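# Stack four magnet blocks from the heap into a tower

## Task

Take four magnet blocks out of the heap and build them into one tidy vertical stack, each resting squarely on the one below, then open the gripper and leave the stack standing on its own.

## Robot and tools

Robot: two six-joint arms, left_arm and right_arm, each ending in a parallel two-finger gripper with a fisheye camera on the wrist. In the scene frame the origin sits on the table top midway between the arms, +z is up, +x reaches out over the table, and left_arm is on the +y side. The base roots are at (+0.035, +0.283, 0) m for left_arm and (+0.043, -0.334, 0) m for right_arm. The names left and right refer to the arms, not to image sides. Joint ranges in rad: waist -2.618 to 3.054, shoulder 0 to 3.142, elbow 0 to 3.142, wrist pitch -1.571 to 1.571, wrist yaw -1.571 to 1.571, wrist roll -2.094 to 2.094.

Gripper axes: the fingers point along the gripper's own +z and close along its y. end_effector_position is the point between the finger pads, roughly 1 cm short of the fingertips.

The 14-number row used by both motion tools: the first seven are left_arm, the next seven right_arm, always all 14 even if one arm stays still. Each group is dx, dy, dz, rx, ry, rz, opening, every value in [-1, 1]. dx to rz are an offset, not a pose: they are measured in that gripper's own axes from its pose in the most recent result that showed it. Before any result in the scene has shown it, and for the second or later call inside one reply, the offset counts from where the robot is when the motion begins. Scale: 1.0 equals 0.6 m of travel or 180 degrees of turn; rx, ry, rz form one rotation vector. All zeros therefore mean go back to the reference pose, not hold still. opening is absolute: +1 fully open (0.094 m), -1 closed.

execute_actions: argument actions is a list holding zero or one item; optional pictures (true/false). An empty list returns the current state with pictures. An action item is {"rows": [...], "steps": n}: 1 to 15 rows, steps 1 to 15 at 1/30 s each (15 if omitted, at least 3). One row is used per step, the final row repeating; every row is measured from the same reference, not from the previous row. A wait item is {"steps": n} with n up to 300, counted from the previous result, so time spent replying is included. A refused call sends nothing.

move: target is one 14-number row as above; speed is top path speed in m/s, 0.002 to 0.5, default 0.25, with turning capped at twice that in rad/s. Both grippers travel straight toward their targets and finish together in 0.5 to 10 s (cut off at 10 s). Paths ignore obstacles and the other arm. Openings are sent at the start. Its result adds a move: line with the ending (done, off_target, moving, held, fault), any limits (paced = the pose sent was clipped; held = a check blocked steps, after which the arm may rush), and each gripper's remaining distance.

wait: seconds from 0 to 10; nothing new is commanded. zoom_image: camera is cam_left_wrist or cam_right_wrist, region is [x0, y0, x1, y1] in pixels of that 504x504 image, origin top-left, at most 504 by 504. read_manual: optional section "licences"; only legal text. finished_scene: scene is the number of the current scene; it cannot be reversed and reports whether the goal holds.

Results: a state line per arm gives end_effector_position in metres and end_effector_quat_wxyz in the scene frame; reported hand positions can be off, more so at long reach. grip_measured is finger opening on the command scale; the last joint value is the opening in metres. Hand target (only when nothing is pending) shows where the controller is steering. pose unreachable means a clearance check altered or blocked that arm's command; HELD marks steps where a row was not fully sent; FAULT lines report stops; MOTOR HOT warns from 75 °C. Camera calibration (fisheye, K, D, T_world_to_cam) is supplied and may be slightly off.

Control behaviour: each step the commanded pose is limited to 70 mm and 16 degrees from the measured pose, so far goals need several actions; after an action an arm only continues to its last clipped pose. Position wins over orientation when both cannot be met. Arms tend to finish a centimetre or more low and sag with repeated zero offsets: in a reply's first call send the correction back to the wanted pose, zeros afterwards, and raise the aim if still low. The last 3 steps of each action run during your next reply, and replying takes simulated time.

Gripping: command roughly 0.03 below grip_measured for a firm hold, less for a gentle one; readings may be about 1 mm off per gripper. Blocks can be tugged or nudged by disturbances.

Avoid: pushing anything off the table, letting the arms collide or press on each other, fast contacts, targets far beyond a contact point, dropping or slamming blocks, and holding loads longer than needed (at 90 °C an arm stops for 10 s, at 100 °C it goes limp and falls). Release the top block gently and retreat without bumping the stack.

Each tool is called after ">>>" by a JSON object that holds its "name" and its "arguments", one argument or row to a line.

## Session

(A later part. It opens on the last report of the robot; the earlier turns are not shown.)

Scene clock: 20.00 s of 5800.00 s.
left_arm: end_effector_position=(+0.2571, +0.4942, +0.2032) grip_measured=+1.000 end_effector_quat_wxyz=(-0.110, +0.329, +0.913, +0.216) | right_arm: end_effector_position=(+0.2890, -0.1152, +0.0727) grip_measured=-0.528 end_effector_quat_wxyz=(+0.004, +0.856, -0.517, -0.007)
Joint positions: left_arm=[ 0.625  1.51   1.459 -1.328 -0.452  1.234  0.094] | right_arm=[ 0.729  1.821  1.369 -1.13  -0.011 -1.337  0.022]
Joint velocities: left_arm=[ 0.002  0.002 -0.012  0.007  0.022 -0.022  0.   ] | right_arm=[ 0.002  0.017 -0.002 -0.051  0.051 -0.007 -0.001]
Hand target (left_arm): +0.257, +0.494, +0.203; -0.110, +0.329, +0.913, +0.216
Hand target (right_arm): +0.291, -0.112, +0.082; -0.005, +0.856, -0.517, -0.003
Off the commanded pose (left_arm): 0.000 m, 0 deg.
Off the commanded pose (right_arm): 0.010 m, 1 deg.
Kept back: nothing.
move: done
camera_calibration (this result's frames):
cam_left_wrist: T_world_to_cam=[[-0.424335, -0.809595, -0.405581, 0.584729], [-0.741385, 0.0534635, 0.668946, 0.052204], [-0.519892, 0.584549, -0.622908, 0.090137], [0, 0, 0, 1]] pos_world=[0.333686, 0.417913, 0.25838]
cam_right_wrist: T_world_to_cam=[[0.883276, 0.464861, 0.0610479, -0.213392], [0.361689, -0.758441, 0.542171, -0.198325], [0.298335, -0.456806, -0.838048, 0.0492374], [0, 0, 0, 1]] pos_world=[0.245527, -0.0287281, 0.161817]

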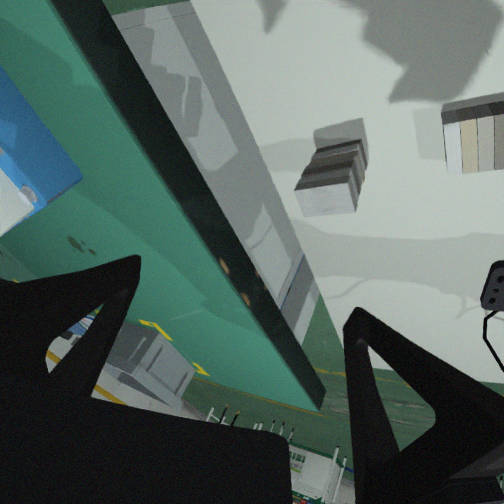

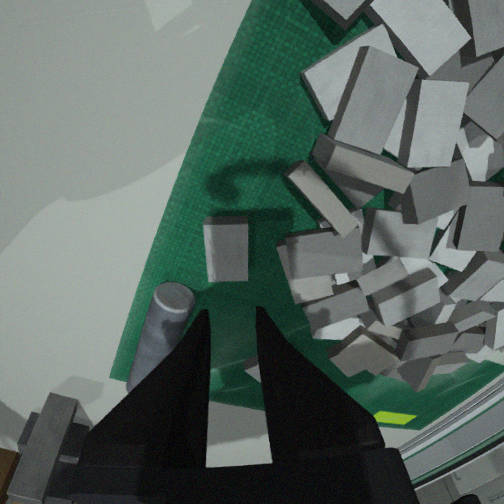

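>>> {"name": "move", "arguments": {
  "target": [0,0,0,0,0,0,1,-0.022,0.009,0.07,0,0,0,-0.3],
  "speed": 0.15
}}

Scene clock: 21.23 s of 5800.00 s.
left_arm: end_effector_position=(+0.2571, +0.4942, +0.2032) grip_measured=+1.000 end_effector_quat_wxyz=(-0.110, +0.329, +0.913, +0.216) | right_arm: end_effector_position=(+0.2808, -0.1082, +0.0329) grip_measured=-0.302 end_effector_quat_wxyz=(+0.004, +0.856, -0.518, -0.007)
Joint positions: left_arm=[ 0.625  1.51   1.459 -1.328 -0.452  1.234  0.094] | right_arm=[ 0.762  1.86   1.253 -0.976 -0.01  -1.302  0.033]
Joint velocities: left_arm=[ 0.002 -0.002 -0.002 -0.022  0.051 -0.007  0.   ] | right_arm=[-0.002  0.002  0.017 -0.081  0.022 -0.051 -0.001]
Hand target (left_arm): +0.257, +0.494, +0.203; -0.110, +0.329, +0.913, +0.216
Hand target (right_arm): +0.278, -0.106, +0.031; +0.004, +0.856, -0.517, -0.007
Off the commanded pose (left_arm): 0.000 m, 0 deg.
Off the commanded pose (right_arm): 0.004 m, 0 deg.
Kept back: nothing.
move: done
camera_calibration (this result's frames):
cam_left_wrist: T_world_to_cam=[[-0.424335, -0.809595, -0.405581, 0.584729], [-0.741385, 0.0534635, 0.668946, 0.052204], [-0.519892, 0.584549, -0.622908, 0.090137], [0, 0, 0, 1]] pos_world=[0.333686, 0.417913, 0.25838]
cam_right_wrist: T_world_to_cam=[[0.884141, 0.463235, 0.0608944, -0.207414], [0.360104, -0.75867, 0.542905, -0.168042], [0.297691, -0.458076, -0.837584, 0.0215281], [0, 0, 0, 1]] pos_world=[0.237487, -0.0215456, 0.121893]

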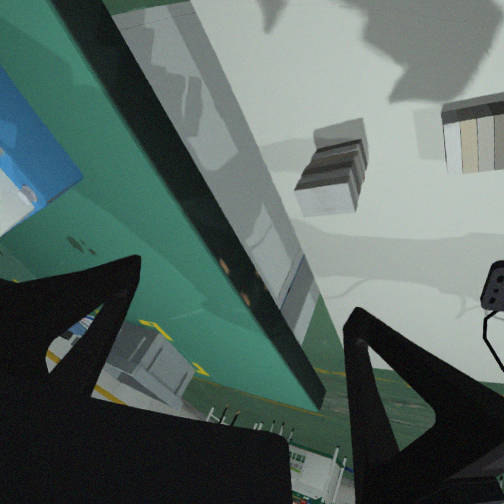

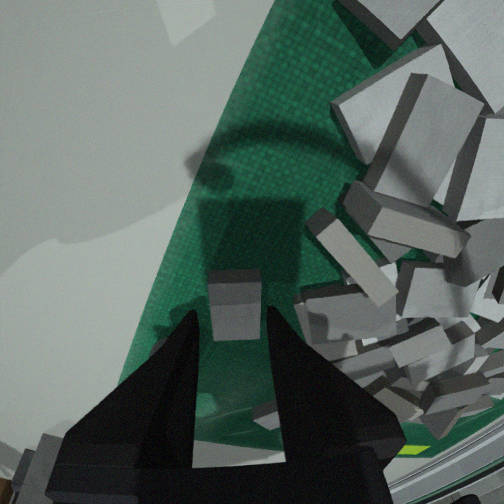

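>>> {"name": "move", "arguments": {
  "target": [0,0,0,0,0,0,1,-0.003,-0.002,0.031,0,0,0,-0.3],
  "speed": 0.06
}}

>>> {"name": "move", "arguments": {
  "target": [0,0,0,0,0,0,1,0,0,0,0,0,0,-0.53]
}}

>>> {"name": "move", "arguments": {
  "target": [0,0,0,0,0,0,1,0,0,-0.1,0.008,0,0,-0.53]
}}

Scene clock: 22.80 s of 5800.00 s.
left_arm: end_effector_position=(+0.2571, +0.4942, +0.2032) grip_measured=+1.000 end_effector_quat_wxyz=(-0.110, +0.329, +0.913, +0.216) | right_arm: end_effector_position=(+0.2830, -0.1061, +0.0176) grip_measured=-0.302 end_effector_quat_wxyz=(+0.003, +0.856, -0.518, -0.006)
Joint positions: left_arm=[ 0.625  1.51   1.459 -1.328 -0.452  1.234  0.094] | right_arm=[ 0.762  1.89   1.228 -0.917 -0.01  -1.301  0.033]
Joint velocities: left_arm=[ 0.012 -0.007  0.002 -0.11  -0.022 -0.007  0.   ] | right_arm=[ 0.002  0.012 -0.017  0.066  0.007  0.022 -0.   ]
Hand target (left_arm): +0.257, +0.494, +0.203; -0.110, +0.329, +0.913, +0.216
Hand target (right_arm): +0.281, -0.106, +0.014; +0.005, +0.856, -0.518, -0.007
Off the commanded pose (left_arm): 0.000 m, 0 deg.
Off the commanded pose (right_arm): 0.004 m, 0 deg.
Kept back: nothing.
move: done
camera_calibration (this result's frames):
cam_left_wrist: T_world_to_cam=[[-0.424335, -0.809595, -0.405581, 0.584729], [-0.741385, 0.0534635, 0.668946, 0.052204], [-0.519892, 0.584549, -0.622908, 0.090137], [0, 0, 0, 1]] pos_world=[0.333686, 0.417913, 0.25838]
cam_right_wrist: T_world_to_cam=[[0.884143, 0.462735, 0.0645615, -0.209574], [0.358303, -0.760217, 0.541931, -0.158616], [0.299851, -0.456012, -0.83794, 0.00866907], [0, 0, 0, 1]] pos_world=[0.239526, -0.0196526, 0.106754]

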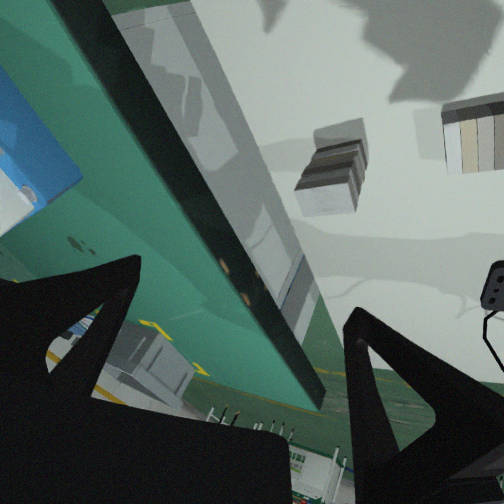

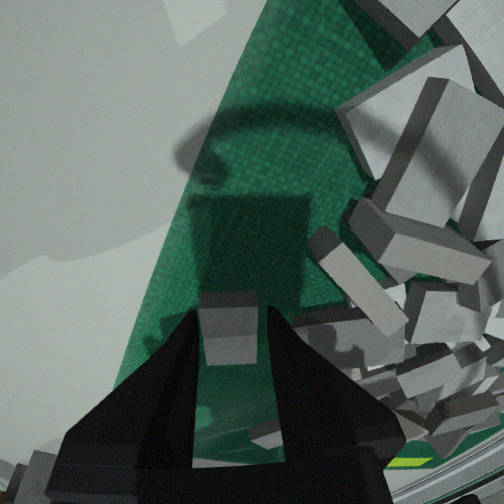

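Scene clock: 23.30 s of 5800.00 s.
left_arm: end_effector_position=(+0.2571, +0.4942, +0.2032) grip_measured=+1.000 end_effector_quat_wxyz=(-0.110, +0.329, +0.913, +0.216) | right_arm: end_effector_position=(+0.2831, -0.1062, +0.0176) grip_measured=-0.491 end_effector_quat_wxyz=(+0.003, +0.856, -0.518, -0.006)
Joint positions: left_arm=[ 0.625  1.51   1.459 -1.328 -0.452  1.234  0.094] | right_arm=[ 0.762  1.89   1.228 -0.917 -0.01  -1.301  0.024]
Joint velocities: left_arm=[-0.017 -0.022  0.002  0.066  0.051 -0.037  0.   ] | right_arm=[-0.007  0.002  0.002 -0.007 -0.007 -0.022 -0.   ]
Hand target (left_arm): +0.257, +0.494, +0.203; -0.110, +0.329, +0.913, +0.216
Hand target (right_arm): +0.283, -0.106, +0.018; +0.002, +0.856, -0.518, -0.006
Off the commanded pose (left_arm): 0.000 m, 0 deg.
Off the commanded pose (right_arm): 0.000 m, 0 deg.
Kept back: nothing.
move: done
camera_calibration (this result's frames):
cam_left_wrist: T_world_to_cam=[[-0.424335, -0.809595, -0.405581, 0.584729], [-0.741385, 0.0534635, 0.668946, 0.052204], [-0.519892, 0.584549, -0.622908, 0.090137], [0, 0, 0, 1]] pos_world=[0.333686, 0.417913, 0.25838]
cam_right_wrist: T_world_to_cam=[[0.884106, 0.462777, 0.0647643, -0.209599], [0.358025, -0.759913, 0.542541, -0.158624], [0.300291, -0.456477, -0.837529, 0.00841377], [0, 0, 0, 1]] pos_world=[0.239572, -0.0197025, 0.106681]

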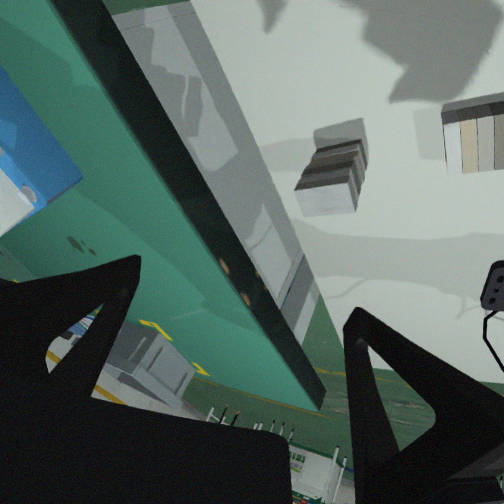

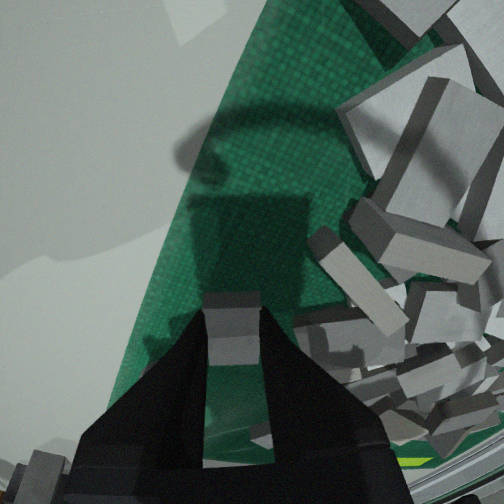

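Scene clock: 24.33 s of 5800.00 s.
left_arm: end_effector_position=(+0.2571, +0.4942, +0.2032) grip_measured=+1.000 end_effector_quat_wxyz=(-0.110, +0.329, +0.913, +0.216) | right_arm: end_effector_position=(+0.2802, -0.1100, +0.0670) grip_measured=-0.491 end_effector_quat_wxyz=(+0.004, +0.856, -0.518, -0.004)
Joint positions: left_arm=[ 0.625  1.51   1.459 -1.328 -0.452  1.234  0.094] | right_arm=[ 0.762  1.812  1.334 -1.101 -0.005 -1.301  0.024]
Joint velocities: left_arm=[ 0.007 -0.012  0.007 -0.022 -0.051  0.066  0.   ] | right_arm=[-0.002 -0.017 -0.007  0.022 -0.037 -0.037 -0.   ]
Hand target (left_arm): +0.257, +0.494, +0.203; -0.110, +0.329, +0.913, +0.216
Hand target (right_arm): +0.283, -0.106, +0.077; -0.008, +0.856, -0.518, +0.001
Off the commanded pose (left_arm): 0.000 m, 0 deg.
Off the commanded pose (right_arm): 0.012 m, 1 deg.
Kept back: nothing.
move: off_target (right_arm)
camera_calibration (this result's frames):
cam_left_wrist: T_world_to_cam=[[-0.424335, -0.809595, -0.405581, 0.584729], [-0.741385, 0.0534635, 0.668946, 0.052204], [-0.519892, 0.584549, -0.622908, 0.090137], [0, 0, 0, 1]] pos_world=[0.333686, 0.417913, 0.25838]
cam_right_wrist: T_world_to_cam=[[0.883902, 0.463046, 0.0656133, -0.208405], [0.356505, -0.757936, 0.546294, -0.186896], [0.30269, -0.459479, -0.83502, 0.0477138], [0, 0, 0, 1]] pos_world=[0.236396, -0.0232308, 0.155616]

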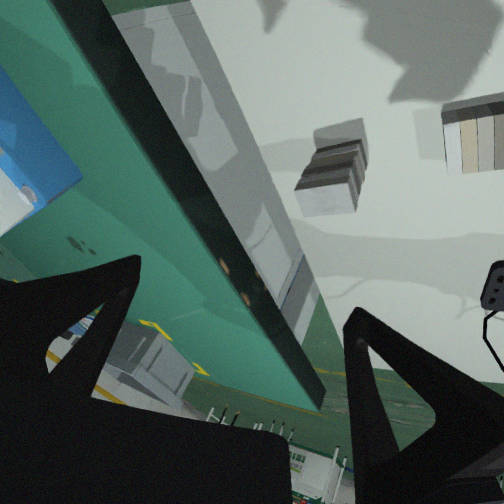

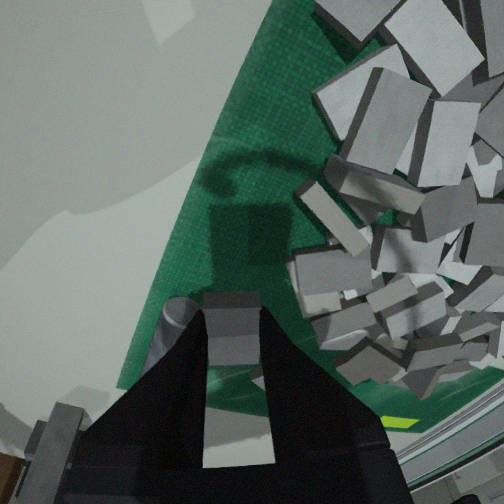

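>>> {"name": "execute_actions", "arguments": {
  "actions": []
}}

>>> {"name": "move", "arguments": {
  "target": [0,0,0,0,0,0,1,0.206,-0.07,0,0,0,0.32,-0.53]
}}

Scene clock: 24.70 s of 5800.00 s.
left_arm: end_effector_position=(+0.2571, +0.4942, +0.2032) grip_measured=+1.000 end_effector_quat_wxyz=(-0.110, +0.329, +0.913, +0.216) | right_arm: end_effector_position=(+0.2800, -0.1102, +0.0670) grip_measured=-0.491 end_effector_quat_wxyz=(+0.004, +0.856, -0.518, -0.004)
Joint positions: left_arm=[ 0.625  1.51   1.459 -1.328 -0.452  1.234  0.094] | right_arm=[ 0.762  1.812  1.334 -1.102 -0.005 -1.301  0.024]
Joint velocities: left_arm=[ 0.007  0.007 -0.002 -0.007 -0.066  0.066  0.   ] | right_arm=[-0.007 -0.027 -0.002  0.066  0.007  0.022  0.001]
Hand target (left_arm): +0.257, +0.494, +0.203; -0.110, +0.329, +0.913, +0.216
Hand target (right_arm): +0.283, -0.106, +0.077; -0.008, +0.856, -0.518, +0.001
Off the commanded pose (left_arm): 0.000 m, 0 deg.
Off the commanded pose (right_arm): 0.012 m, 1 deg.
Kept back: nothing.
Steps of this call (steps 1 to 11: nothing new was sent). Readings (end_effector_position):
1: left_arm (+0.2571, +0.4942, +0.2032) | right_arm (+0.2801, -0.1101, +0.0670)
2: left_arm (+0.2571, +0.4942, +0.2032) | right_arm (+0.2801, -0.1102, +0.0670)
4: left_arm (+0.2571, +0.4942, +0.2032) | right_arm (+0.2801, -0.1102, +0.0670)
8: left_arm (+0.2571, +0.4942, +0.2032) | right_arm (+0.2800, -0.1102, +0.0670)
11: the state above
camera_calibration (this result's frames):
cam_left_wrist: T_world_to_cam=[[-0.424335, -0.809595, -0.405581, 0.584729], [-0.741385, 0.0534635, 0.668946, 0.052204], [-0.519892, 0.584549, -0.622908, 0.090137], [0, 0, 0, 1]] pos_world=[0.333686, 0.417913, 0.25838]
cam_right_wrist: T_world_to_cam=[[0.883957, 0.463097, 0.0645125, -0.208067], [0.356961, -0.757509, 0.546588, -0.187071], [0.301992, -0.460132, -0.834913, 0.0478062], [0, 0, 0, 1]] pos_world=[0.236263, -0.0233559, 0.155588]

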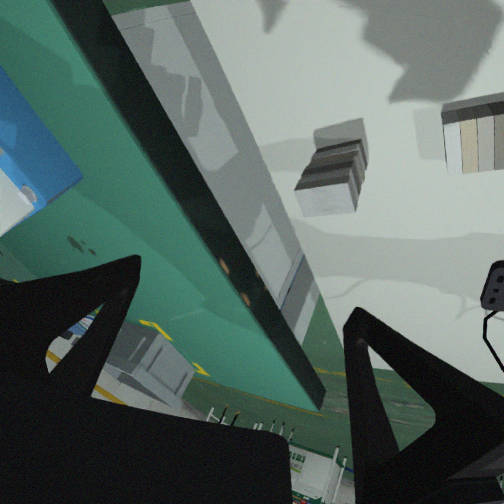

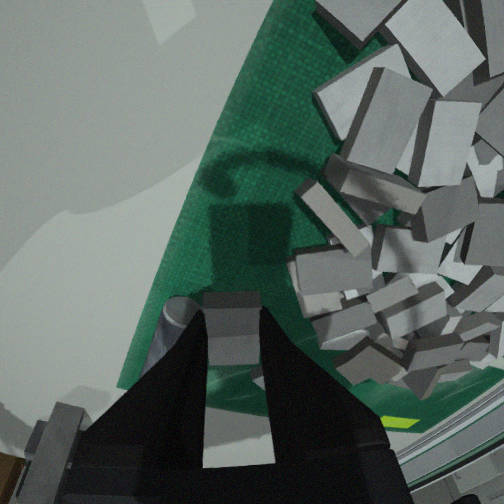

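Scene clock: 27.23 s of 5800.00 s.
left_arm: end_effector_position=(+0.2571, +0.4942, +0.2032) grip_measured=+1.000 end_effector_quat_wxyz=(-0.110, +0.329, +0.913, +0.216) | right_arm: end_effector_position=(+0.3662, -0.1994, +0.0622) grip_measured=-0.491 end_effector_quat_wxyz=(-0.012, -0.507, +0.862, +0.004)
Joint positions: left_arm=[ 0.625  1.51   1.459 -1.328 -0.452  1.234  0.094] | right_arm=[ 0.4    1.92   1.456 -1.132 -0.005 -0.674  0.024]
Joint velocities: left_arm=[ 0.007 -0.012 -0.002  0.007 -0.007 -0.037  0.   ] | right_arm=[ 0.022  0.002 -0.002 -0.051 -0.066 -0.007 -0.   ]
Hand target (left_arm): +0.257, +0.494, +0.203; -0.110, +0.329, +0.913, +0.216
Hand target (right_arm): +0.374, -0.199, +0.069; -0.002, -0.500, +0.866, +0.004
Off the commanded pose (left_arm): 0.000 m, 0 deg.
Off the commanded pose (right_arm): 0.009 m, 1 deg.
Kept back: nothing.
move: done
camera_calibration (this result's frames):
cam_left_wrist: T_world_to_cam=[[-0.424335, -0.809595, -0.405581, 0.584729], [-0.741385, 0.0534635, 0.668946, 0.052204], [-0.519892, 0.584549, -0.622908, 0.090137], [0, 0, 0, 1]] pos_world=[0.333686, 0.417913, 0.25838]
cam_right_wrist: T_world_to_cam=[[0.873475, -0.483685, 0.0555882, -0.42707], [-0.427465, -0.707232, 0.563114, 0.013497], [-0.233056, -0.515628, -0.824508, 0.160903], [0, 0, 0, 1]] pos_world=[0.416304, -0.114056, 0.148806]

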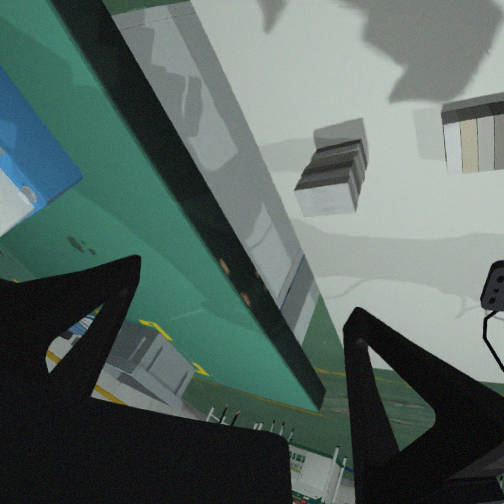

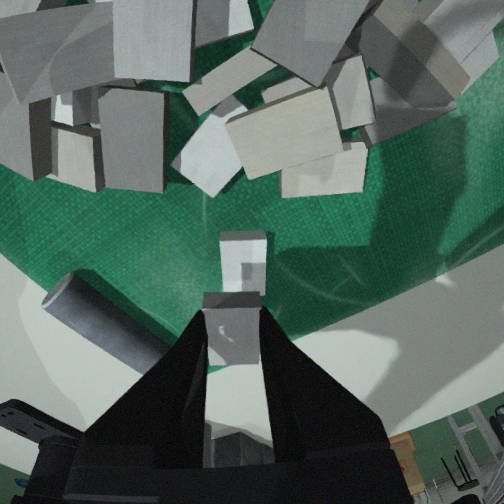

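>>> {"name": "move", "arguments": {
  "target": [0,0,0,0,0,0,1,-0.01,-0.017,0.033,0,0,0,-0.53]
}}

Scene clock: 28.23 s of 5800.00 s.
left_arm: end_effector_position=(+0.2571, +0.4942, +0.2032) grip_measured=+1.000 end_effector_quat_wxyz=(-0.110, +0.329, +0.913, +0.216) | right_arm: end_effector_position=(+0.3727, -0.1968, +0.0412) grip_measured=-0.491 end_effector_quat_wxyz=(-0.021, -0.509, +0.860, +0.005)
Joint positions: left_arm=[ 0.625  1.51   1.459 -1.328 -0.452  1.234  0.094] | right_arm=[ 0.4    1.982  1.456 -1.087 -0.005 -0.679  0.024]
Joint velocities: left_arm=[ 0.002  0.002 -0.027 -0.022 -0.095 -0.081  0.   ] | right_arm=[-0.007  0.017  0.002 -0.007 -0.037 -0.051 -0.001]
Hand target (left_arm): +0.257, +0.494, +0.203; -0.110, +0.329, +0.913, +0.216
Hand target (right_arm): +0.378, -0.199, +0.042; -0.012, -0.507, +0.862, +0.004
Off the commanded pose (left_arm): 0.000 m, 0 deg.
Off the commanded pose (right_arm): 0.005 m, 1 deg.
Kept back: nothing.
move: done
camera_calibration (this result's frames):
cam_left_wrist: T_world_to_cam=[[-0.424335, -0.809595, -0.405581, 0.584729], [-0.741385, 0.0534635, 0.668946, 0.052204], [-0.519892, 0.584549, -0.622908, 0.090137], [0, 0, 0, 1]] pos_world=[0.333686, 0.417913, 0.25838]
cam_right_wrist: T_world_to_cam=[[0.876644, -0.479035, 0.0449546, -0.430125], [-0.41511, -0.705788, 0.574062, 0.0252198], [-0.243268, -0.521909, -0.817577, 0.148778], [0, 0, 0, 1]] pos_world=[0.423728, -0.110596, 0.126496]

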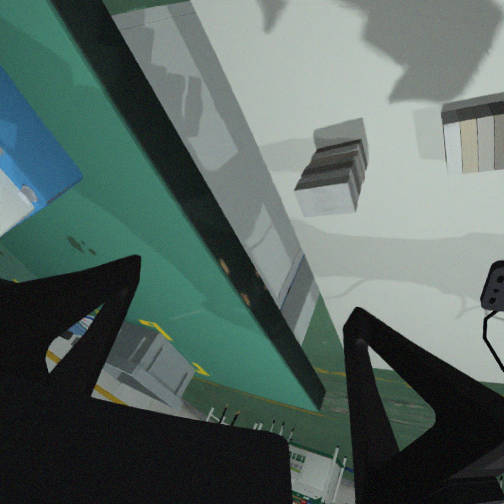

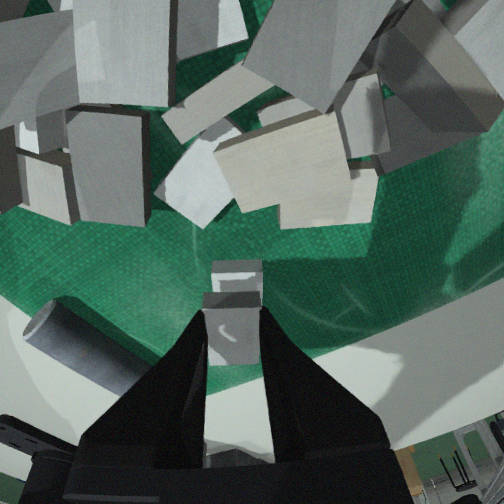

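>>> {"name": "move", "arguments": {
  "target": [0,0,0,0,0,0,1,0.002,-0.008,0.024,0,0,0,-0.53],
  "speed": 0.08
}}

>>> {"name": "move", "arguments": {
  "target": [0,0,0,0,0,0,1,0,0,0,0,0,0,-0.3]
}}

>>> {"name": "move", "arguments": {
  "target": [0,0,0,0,0,0,1,-0.09,0,-0.09,0,0,0,-0.3]
}}

Scene clock: 29.20 s of 5800.00 s.
left_arm: end_effector_position=(+0.2571, +0.4942, +0.2032) grip_measured=+1.000 end_effector_quat_wxyz=(-0.110, +0.329, +0.913, +0.216) | right_arm: end_effector_position=(+0.3727, -0.1968, +0.0290) grip_measured=-0.491 end_effector_quat_wxyz=(-0.025, -0.511, +0.859, +0.006)
Joint positions: left_arm=[ 0.625  1.51   1.459 -1.328 -0.452  1.234  0.094] | right_arm=[ 0.4    2.004  1.436 -1.055 -0.005 -0.684  0.024]
Joint velocities: left_arm=[-0.002 -0.007 -0.017  0.051 -0.007 -0.022  0.   ] | right_arm=[-0.002 -0.007 -0.002 -0.066 -0.051 -0.007  0.   ]
Hand target (left_arm): +0.257, +0.494, +0.203; -0.110, +0.329, +0.913, +0.216
Hand target (right_arm): +0.376, -0.200, +0.027; -0.021, -0.509, +0.860, +0.005
Off the commanded pose (left_arm): 0.000 m, 0 deg.
Off the commanded pose (right_arm): 0.005 m, 1 deg.
Kept back: nothing.
move: done
camera_calibration (this result's frames):
cam_left_wrist: T_world_to_cam=[[-0.424335, -0.809595, -0.405581, 0.584729], [-0.741385, 0.0534635, 0.668946, 0.052204], [-0.519892, 0.584549, -0.622908, 0.090137], [0, 0, 0, 1]] pos_world=[0.333686, 0.417913, 0.25838]
cam_right_wrist: T_world_to_cam=[[0.879531, -0.474221, 0.0392384, -0.429546], [-0.40662, -0.706196, 0.57961, 0.0288217], [-0.247153, -0.52574, -0.813949, 0.139401], [0, 0, 0, 1]] pos_world=[0.423972, -0.110057, 0.113615]

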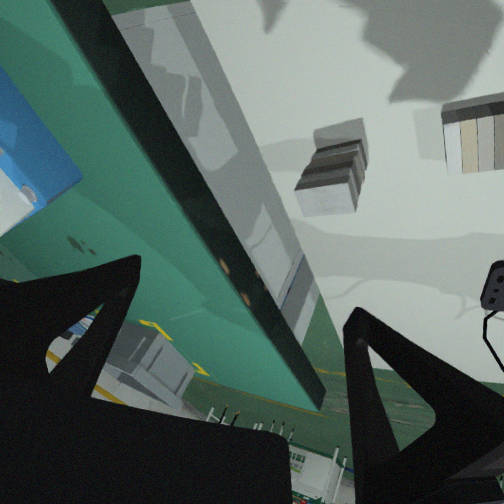

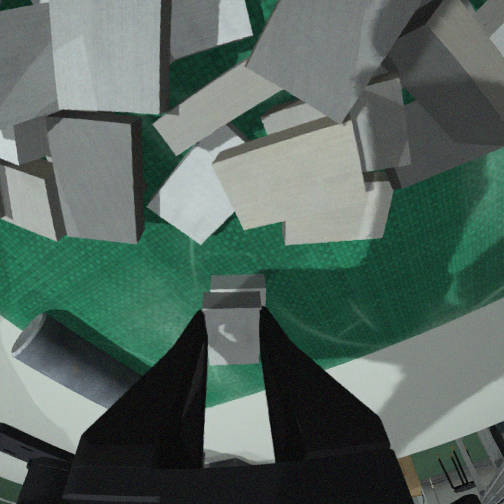

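Scene clock: 29.70 s of 5800.00 s.
left_arm: end_effector_position=(+0.2571, +0.4942, +0.2032) grip_measured=+1.000 end_effector_quat_wxyz=(-0.110, +0.329, +0.913, +0.216) | right_arm: end_effector_position=(+0.3727, -0.1968, +0.0290) grip_measured=-0.302 end_effector_quat_wxyz=(-0.025, -0.511, +0.859, +0.006)
Joint positions: left_arm=[ 0.625  1.51   1.459 -1.328 -0.452  1.234  0.094] | right_arm=[ 0.4    2.004  1.436 -1.055 -0.005 -0.684  0.033]
Joint velocities: left_arm=[ 0.002 -0.022 -0.007 -0.081 -0.081  0.037  0.   ] | right_arm=[ 0.007 -0.012 -0.012 -0.037 -0.007 -0.007 -0.001]
Hand target (left_arm): +0.257, +0.494, +0.203; -0.110, +0.329, +0.913, +0.216
Hand target (right_arm): +0.373, -0.197, +0.029; -0.025, -0.511, +0.859, +0.006
Off the commanded pose (left_arm): 0.000 m, 0 deg.
Off the commanded pose (right_arm): 0.000 m, 0 deg.
Kept back: nothing.
move: done
camera_calibration (this result's frames):
cam_left_wrist: T_world_to_cam=[[-0.424335, -0.809595, -0.405581, 0.584729], [-0.741385, 0.0534635, 0.668946, 0.052204], [-0.519892, 0.584549, -0.622908, 0.090137], [0, 0, 0, 1]] pos_world=[0.333686, 0.417913, 0.25838]
cam_right_wrist: T_world_to_cam=[[0.879531, -0.474221, 0.0392384, -0.429546], [-0.40662, -0.706196, 0.57961, 0.0288217], [-0.247153, -0.52574, -0.813949, 0.139401], [0, 0, 0, 1]] pos_world=[0.423972, -0.110057, 0.113615]

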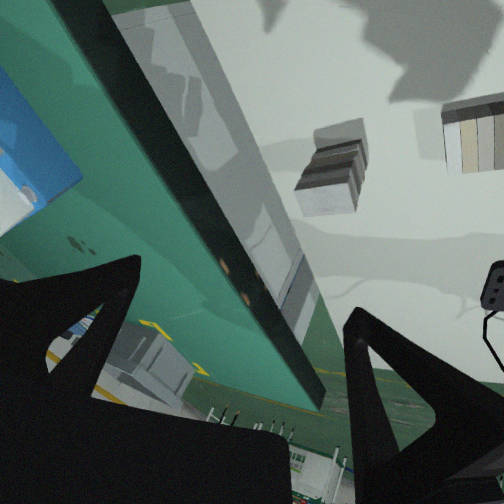

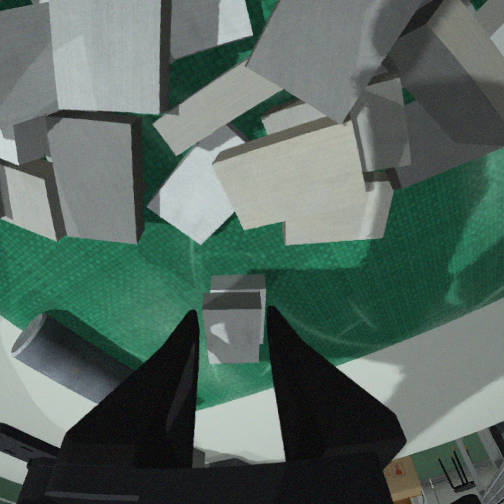

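Scene clock: 30.83 s of 5800.00 s.
left_arm: end_effector_position=(+0.2571, +0.4942, +0.2032) grip_measured=+1.000 end_effector_quat_wxyz=(-0.110, +0.329, +0.913, +0.216) | right_arm: end_effector_position=(+0.3967, -0.1526, +0.0749) grip_measured=-0.302 end_effector_quat_wxyz=(-0.035, -0.513, +0.858, +0.005)
Joint positions: left_arm=[ 0.625  1.51   1.459 -1.328 -0.452  1.234  0.094] | right_arm=[ 0.48   2.145  1.835 -1.332 -0.004 -0.608  0.033]
Joint velocities: left_arm=[ 0.007  0.007 -0.027 -0.022 -0.037 -0.081  0.   ] | right_arm=[ 0.002 -0.017  0.012 -0.095  0.007 -0.022 -0.   ]
Hand target (left_arm): +0.257, +0.494, +0.203; -0.110, +0.329, +0.913, +0.216
Hand target (right_arm): +0.401, -0.149, +0.081; -0.026, -0.511, +0.859, +0.006
Off the commanded pose (left_arm): 0.000 m, 0 deg.
Off the commanded pose (right_arm): 0.008 m, 1 deg.
Kept back: nothing.
move: done
camera_calibration (this result's frames):
cam_left_wrist: T_world_to_cam=[[-0.424335, -0.809595, -0.405581, 0.584729], [-0.741385, 0.0534635, 0.668946, 0.052204], [-0.519892, 0.584549, -0.622908, 0.090137], [0, 0, 0, 1]] pos_world=[0.333686, 0.417913, 0.25838]
cam_right_wrist: T_world_to_cam=[[0.881801, -0.470594, 0.0311137, -0.431272], [-0.394569, -0.699988, 0.595258, 0.0381003], [-0.258346, -0.537176, -0.802932, 0.207831], [0, 0, 0, 1]] pos_world=[0.449022, -0.0646428, 0.157613]

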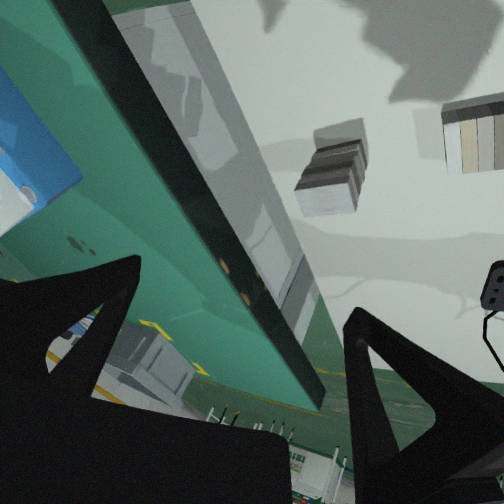

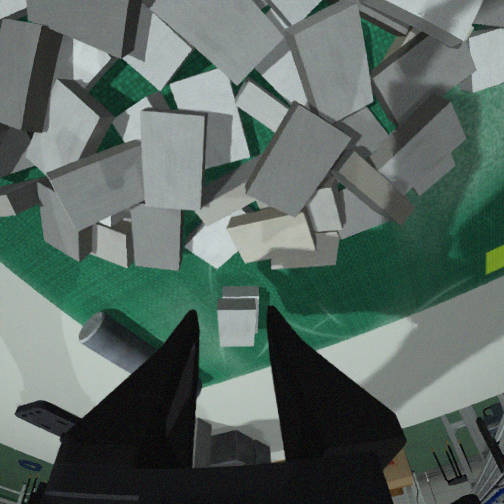

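>>> {"name": "move", "arguments": {
  "target": [0,0,0,0,0,0,1,-0.03,-0.038,0.025,0,0,0.395,-0.2]
}}

Scene clock: 34.10 s of 5800.00 s.
left_arm: end_effector_position=(+0.2571, +0.4942, +0.2032) grip_measured=+1.000 end_effector_quat_wxyz=(-0.110, +0.329, +0.913, +0.216) | right_arm: end_effector_position=(+0.4171, -0.1457, +0.0538) grip_measured=-0.202 end_effector_quat_wxyz=(-0.039, +0.070, +0.997, -0.020)
Joint positions: left_arm=[ 0.625  1.51   1.459 -1.328 -0.452  1.234  0.094] | right_arm=[ 0.473  2.265  1.945 -1.338 -0.004  0.603  0.038]
Joint velocities: left_arm=[-0.002 -0.007 -0.007 -0.037 -0.037 -0.022  0.   ] | right_arm=[ 0.017  0.007 -0.017 -0.007 -0.051  0.037 -0.   ]
Hand target (left_arm): +0.257, +0.494, +0.203; -0.110, +0.329, +0.913, +0.216
Hand target (right_arm): +0.425, -0.148, +0.059; -0.031, +0.081, +0.996, -0.016
Off the commanded pose (left_arm): 0.000 m, 0 deg.
Off the commanded pose (right_arm): 0.009 m, 2 deg.
Kept back: nothing.
move: done
camera_calibration (this result's frames):
cam_left_wrist: T_world_to_cam=[[-0.424335, -0.809595, -0.405581, 0.584729], [-0.741385, 0.0534635, 0.668946, 0.052204], [-0.519892, 0.584549, -0.622908, 0.090137], [0, 0, 0, 1]] pos_world=[0.333686, 0.417913, 0.25838]
cam_right_wrist: T_world_to_cam=[[-0.131371, -0.983916, 0.121042, -0.102353], [-0.775084, 0.178069, 0.606247, 0.349592], [-0.61805, -0.0141741, -0.786011, 0.425132], [0, 0, 0, 1]] pos_world=[0.52027, -0.156933, 0.134609]

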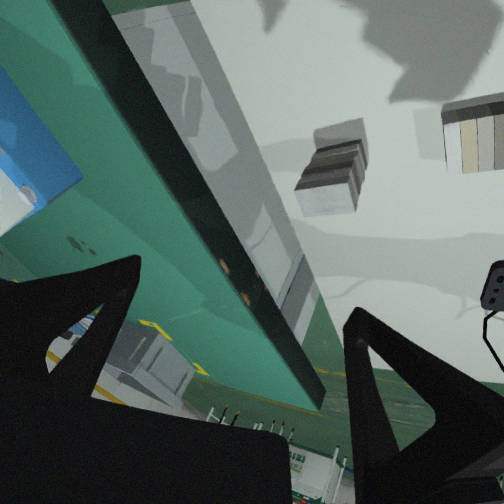

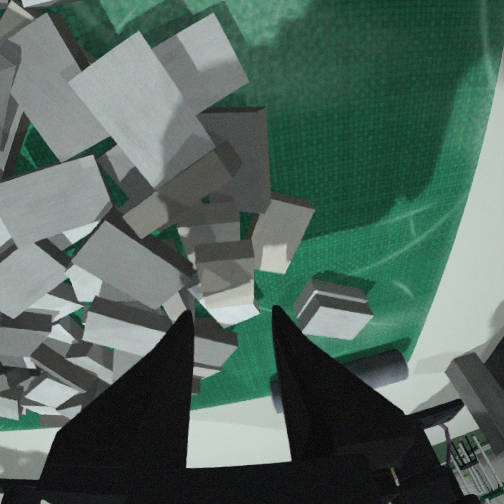

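>>> {"name": "move", "arguments": {
  "target": [0,0,0,0,0,0,1,-0.006,0.012,0.028,0,0,0,-0.3],
  "speed": 0.12
}}

Scene clock: 35.07 s of 5800.00 s.
left_arm: end_effector_position=(+0.2571, +0.4942, +0.2032) grip_measured=+1.000 end_effector_quat_wxyz=(-0.110, +0.329, +0.913, +0.216) | right_arm: end_effector_position=(+0.4205, -0.1440, +0.0393) grip_measured=-0.298 end_effector_quat_wxyz=(-0.043, +0.071, +0.996, -0.023)
Joint positions: left_arm=[ 0.625  1.51   1.459 -1.328 -0.452  1.234  0.094] | right_arm=[ 0.473  2.3    1.945 -1.312 -0.004  0.606  0.033]
Joint velocities: left_arm=[-0.007  0.007 -0.007 -0.051 -0.022 -0.051  0.   ] | right_arm=[-0.012  0.007  0.012 -0.022  0.022 -0.051  0.001]
Hand target (left_arm): +0.257, +0.494, +0.203; -0.110, +0.329, +0.913, +0.216
Hand target (right_arm): +0.421, -0.140, +0.037; -0.039, +0.070, +0.997, -0.020
Off the commanded pose (left_arm): 0.000 m, 0 deg.
Off the commanded pose (right_arm): 0.005 m, 1 deg.
Kept back: nothing.
move: done
camera_calibration (this result's frames):
cam_left_wrist: T_world_to_cam=[[-0.424335, -0.809595, -0.405581, 0.584729], [-0.741385, 0.0534635, 0.668946, 0.052204], [-0.519892, 0.584549, -0.622908, 0.090137], [0, 0, 0, 1]] pos_world=[0.333686, 0.417913, 0.25838]
cam_right_wrist: T_world_to_cam=[[-0.132985, -0.983031, 0.126352, -0.0978761], [-0.769676, 0.182748, 0.61172, 0.358905], [-0.624431, -0.0159003, -0.780918, 0.418116], [0, 0, 0, 1]] pos_world=[0.524309, -0.155156, 0.119332]

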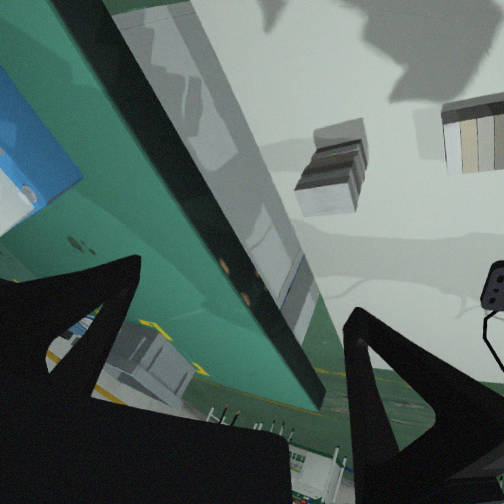

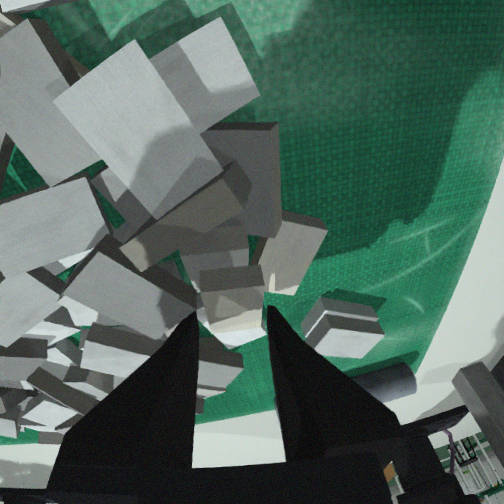

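>>> {"name": "move", "arguments": {
  "target": [0,0,0,0,0,0,1,-0.004,0,0.023,0,0,-0.03,-0.3],
  "speed": 0.08
}}

>>> {"name": "move", "arguments": {
  "target": [0,0,0,0,0,0,1,0,0,0,0,0,0,-0.53]
}}

Scene clock: 36.23 s of 5800.00 s.
left_arm: end_effector_position=(+0.2571, +0.4942, +0.2032) grip_measured=+1.000 end_effector_quat_wxyz=(-0.110, +0.329, +0.913, +0.216) | right_arm: end_effector_position=(+0.4191, -0.1447, +0.0300) grip_measured=-0.298 end_effector_quat_wxyz=(-0.048, +0.027, +0.998, -0.023)
Joint positions: left_arm=[ 0.625  1.51   1.459 -1.328 -0.452  1.234  0.094] | right_arm=[ 0.473  2.308  1.921 -1.289 -0.004  0.516  0.033]
Joint velocities: left_arm=[-0.002 -0.012  0.007 -0.037 -0.007 -0.022  0.   ] | right_arm=[-0.002 -0.012 -0.002 -0.037  0.022 -0.066  0.001]
Hand target (left_arm): +0.257, +0.494, +0.203; -0.110, +0.329, +0.913, +0.216
Hand target (right_arm): +0.422, -0.145, +0.025; -0.044, +0.024, +0.999, -0.021
Off the commanded pose (left_arm): 0.000 m, 0 deg.
Off the commanded pose (right_arm): 0.005 m, 1 deg.
Kept back: nothing.
move: done
camera_calibration (this result's frames):
cam_left_wrist: T_world_to_cam=[[-0.424335, -0.809595, -0.405581, 0.584729], [-0.741385, 0.0534635, 0.668946, 0.052204], [-0.519892, 0.584549, -0.622908, 0.090137], [0, 0, 0, 1]] pos_world=[0.333686, 0.417913, 0.25838]
cam_right_wrist: T_world_to_cam=[[-0.0434347, -0.991448, 0.123063, -0.136232], [-0.775663, 0.111099, 0.621292, 0.355473], [-0.629651, -0.0684697, -0.773855, 0.404349], [0, 0, 0, 1]] pos_world=[0.524409, -0.146874, 0.10882]

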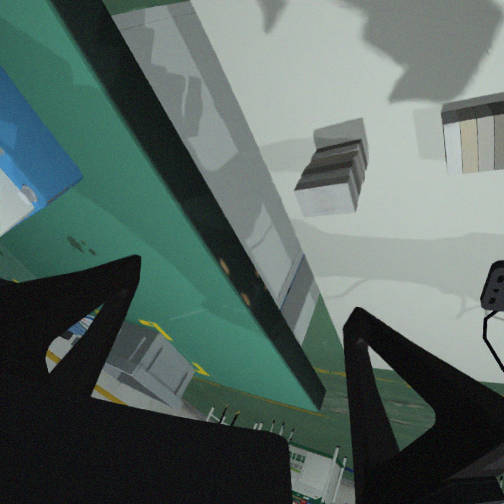

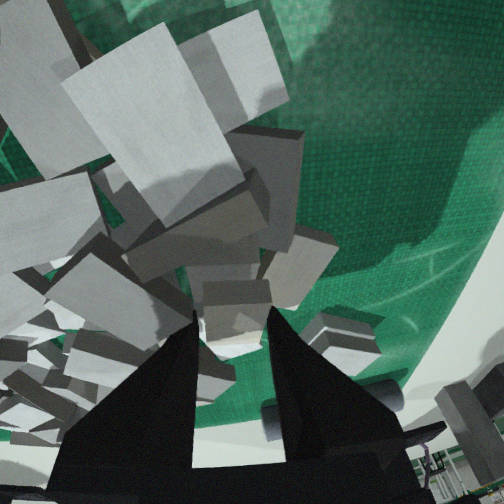

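Scene clock: 36.73 s of 5800.00 s.
left_arm: end_effector_position=(+0.2571, +0.4942, +0.2032) grip_measured=+1.000 end_effector_quat_wxyz=(-0.110, +0.329, +0.913, +0.216) | right_arm: end_effector_position=(+0.4190, -0.1446, +0.0300) grip_measured=-0.471 end_effector_quat_wxyz=(-0.048, +0.027, +0.998, -0.023)
Joint positions: left_arm=[ 0.625  1.51   1.459 -1.328 -0.452  1.234  0.094] | right_arm=[ 0.473  2.308  1.921 -1.289 -0.005  0.516  0.025]
Joint velocities: left_arm=[ 0.017 -0.002 -0.002 -0.037  0.037  0.037  0.   ] | right_arm=[-0.002 -0.002 -0.007 -0.007 -0.095  0.022  0.   ]
Hand target (left_arm): +0.257, +0.494, +0.203; -0.110, +0.329, +0.913, +0.216
Hand target (right_arm): +0.419, -0.145, +0.030; -0.048, +0.027, +0.998, -0.023
Off the commanded pose (left_arm): 0.000 m, 0 deg.
Off the commanded pose (right_arm): 0.000 m, 0 deg.
Kept back: nothing.
move: done
camera_calibration (this result's frames):
cam_left_wrist: T_world_to_cam=[[-0.424335, -0.809595, -0.405581, 0.584729], [-0.741385, 0.0534635, 0.668946, 0.052204], [-0.519892, 0.584549, -0.622908, 0.090137], [0, 0, 0, 1]] pos_world=[0.333686, 0.417913, 0.25838]
cam_right_wrist: T_world_to_cam=[[-0.0434538, -0.991488, 0.122734, -0.136161], [-0.775554, 0.110919, 0.621461, 0.355366], [-0.629784, -0.0681817, -0.773772, 0.40443], [0, 0, 0, 1]] pos_world=[0.524392, -0.146844, 0.108802]

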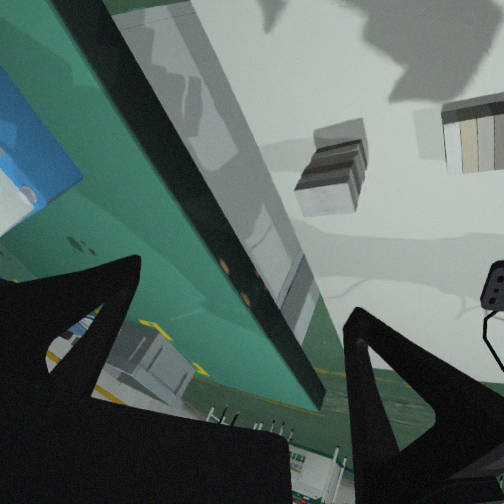

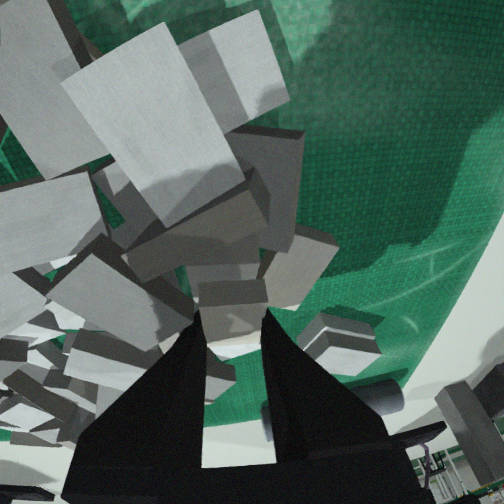

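>>> {"name": "move", "arguments": {
  "target": [0,0,0,0,0,0,1,0,0,-0.07,0,0,0,-0.53],
  "speed": 0.12
}}

Scene clock: 38.00 s of 5800.00 s.
left_arm: end_effector_position=(+0.2571, +0.4942, +0.2032) grip_measured=+1.000 end_effector_quat_wxyz=(-0.110, +0.329, +0.913, +0.216) | right_arm: end_effector_position=(+0.4182, -0.1450, +0.0667) grip_measured=-0.471 end_effector_quat_wxyz=(-0.055, +0.027, +0.998, -0.027)
Joint positions: left_arm=[ 0.625  1.51   1.459 -1.328 -0.452  1.234  0.094] | right_arm=[ 0.473  2.31   2.067 -1.45  -0.005  0.516  0.025]
Joint velocities: left_arm=[-0.002 -0.007  0.012  0.051 -0.066  0.081  0.   ] | right_arm=[-0.032 -0.002  0.002 -0.051 -0.081 -0.051 -0.002]
Hand target (left_arm): +0.257, +0.494, +0.203; -0.110, +0.329, +0.913, +0.216
Hand target (right_arm): +0.422, -0.142, +0.072; -0.048, +0.027, +0.998, -0.023
Off the commanded pose (left_arm): 0.000 m, 0 deg.
Off the commanded pose (right_arm): 0.007 m, 1 deg.
Kept back: nothing.
move: done
camera_calibration (this result's frames):
cam_left_wrist: T_world_to_cam=[[-0.424335, -0.809595, -0.405581, 0.584729], [-0.741385, 0.0534635, 0.668946, 0.052204], [-0.519892, 0.584549, -0.622908, 0.090137], [0, 0, 0, 1]] pos_world=[0.333686, 0.417913, 0.25838]
cam_right_wrist: T_world_to_cam=[[-0.0416389, -0.990583, 0.130431, -0.142247], [-0.76657, 0.1154, 0.631707, 0.328218], [-0.64081, -0.0736809, -0.764156, 0.435377], [0, 0, 0, 1]] pos_world=[0.524673, -0.146704, 0.143912]

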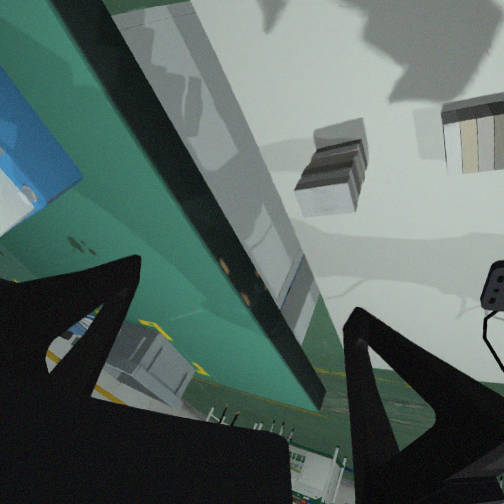

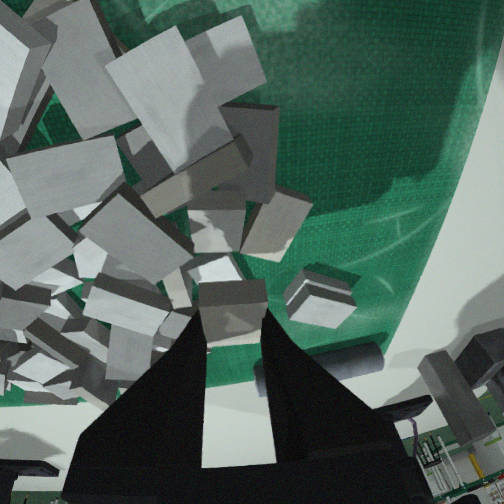

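>>> {"name": "move", "arguments": {
  "target": [0,0,0,0,0,0,1,0.066,-0.095,-0.012,0.005,-0.04,-0.356,-0.53],
  "speed": 0.35
}}

Scene clock: 40.50 s of 5800.00 s.
left_arm: end_effector_position=(+0.2571, +0.4942, +0.2032) grip_measured=+1.000 end_effector_quat_wxyz=(-0.110, +0.329, +0.913, +0.216) | right_arm: end_effector_position=(+0.3731, -0.1976, +0.0722) grip_measured=-0.470 end_effector_quat_wxyz=(-0.018, -0.510, +0.860, -0.005)
Joint positions: left_arm=[ 0.625  1.51   1.459 -1.328 -0.452  1.234  0.094] | right_arm=[ 0.407  1.947  1.533 -1.19   0.015 -0.674  0.025]
Joint velocities: left_arm=[0.002 0.002 0.002 0.007 0.095 0.022 0.   ] | right_arm=[-0.007  0.007 -0.017 -0.051 -0.007  0.051 -0.   ]
Hand target (left_arm): +0.257, +0.494, +0.203; -0.110, +0.329, +0.913, +0.216
Hand target (right_arm): +0.376, -0.199, +0.080; -0.001, -0.509, +0.861, -0.003
Off the commanded pose (left_arm): 0.000 m, 0 deg.
Off the commanded pose (right_arm): 0.010 m, 2 deg.
Kept back: nothing.
move: done
camera_calibration (this result's frames):
cam_left_wrist: T_world_to_cam=[[-0.424335, -0.809595, -0.405581, 0.584729], [-0.741385, 0.0534635, 0.668946, 0.052204], [-0.519892, 0.584549, -0.622908, 0.090137], [0, 0, 0, 1]] pos_world=[0.333686, 0.417913, 0.25838]
cam_right_wrist: T_world_to_cam=[[0.877041, -0.475855, 0.0660356, -0.433348], [-0.422342, -0.698194, 0.578059, 0.0109074], [-0.228967, -0.534871, -0.813318, 0.165595], [0, 0, 0, 1]] pos_world=[0.422587, -0.110024, 0.156992]

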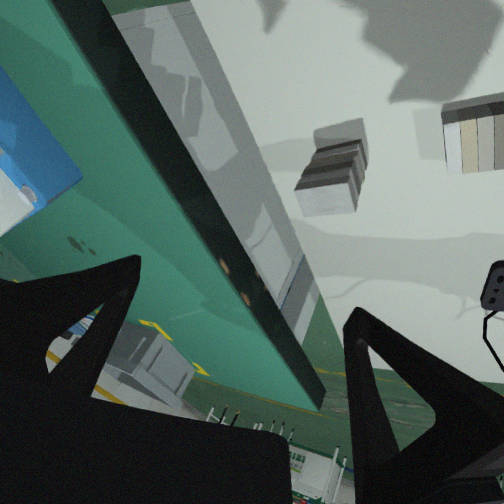

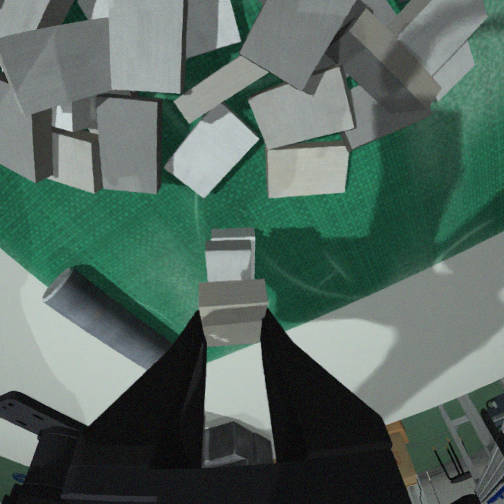

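>>> {"name": "move", "arguments": {
  "target": [0,0,0,0,0,0,1,0.012,0,0.047,0,0,0,-0.53],
  "speed": 0.1
}}

Scene clock: 41.67 s of 5800.00 s.
left_arm: end_effector_position=(+0.2571, +0.4942, +0.2032) grip_measured=+1.000 end_effector_quat_wxyz=(-0.110, +0.329, +0.913, +0.216) | right_arm: end_effector_position=(+0.3663, -0.2005, +0.0462) grip_measured=-0.470 end_effector_quat_wxyz=(-0.021, -0.514, +0.858, -0.005)
Joint positions: left_arm=[ 0.625  1.51   1.459 -1.328 -0.452  1.234  0.094] | right_arm=[ 0.407  1.947  1.427 -1.09   0.015 -0.682  0.025]
Joint velocities: left_arm=[-0.017 -0.017  0.002 -0.022  0.037 -0.007  0.   ] | right_arm=[ 0.007  0.007  0.002 -0.007 -0.066  0.051  0.001]
Hand target (left_arm): +0.257, +0.494, +0.203; -0.110, +0.329, +0.913, +0.216
Hand target (right_arm): +0.369, -0.205, +0.044; -0.018, -0.510, +0.860, -0.005
Off the commanded pose (left_arm): 0.000 m, 0 deg.
Off the commanded pose (right_arm): 0.005 m, 1 deg.
Kept back: nothing.
move: done
camera_calibration (this result's frames):
cam_left_wrist: T_world_to_cam=[[-0.424335, -0.809595, -0.405581, 0.584729], [-0.741385, 0.0534635, 0.668946, 0.052204], [-0.519892, 0.584549, -0.622908, 0.090137], [0, 0, 0, 1]] pos_world=[0.333686, 0.417913, 0.25838]
cam_right_wrist: T_world_to_cam=[[0.881174, -0.46869, 0.0621368, -0.426878], [-0.413553, -0.700386, 0.58175, 0.0171967], [-0.229141, -0.53832, -0.810991, 0.140604], [0, 0, 0, 1]] pos_world=[0.415484, -0.112339, 0.130549]

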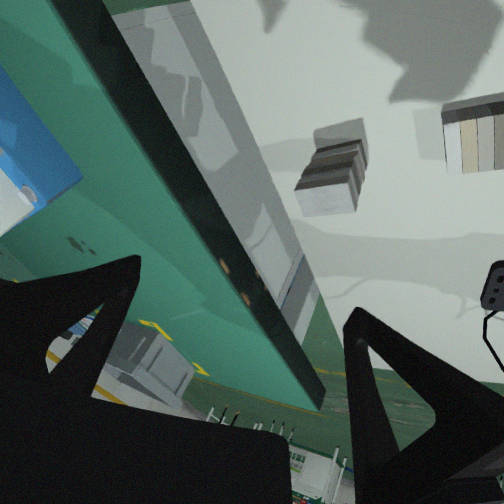

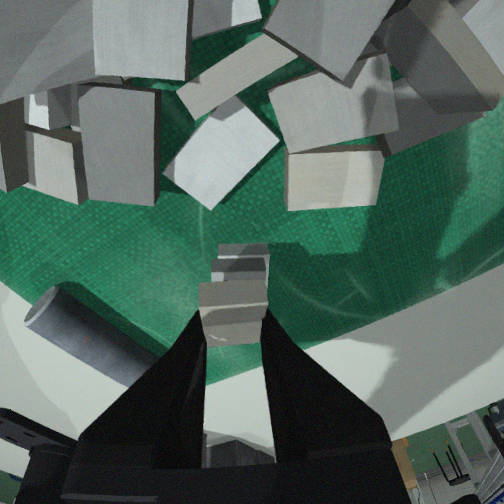

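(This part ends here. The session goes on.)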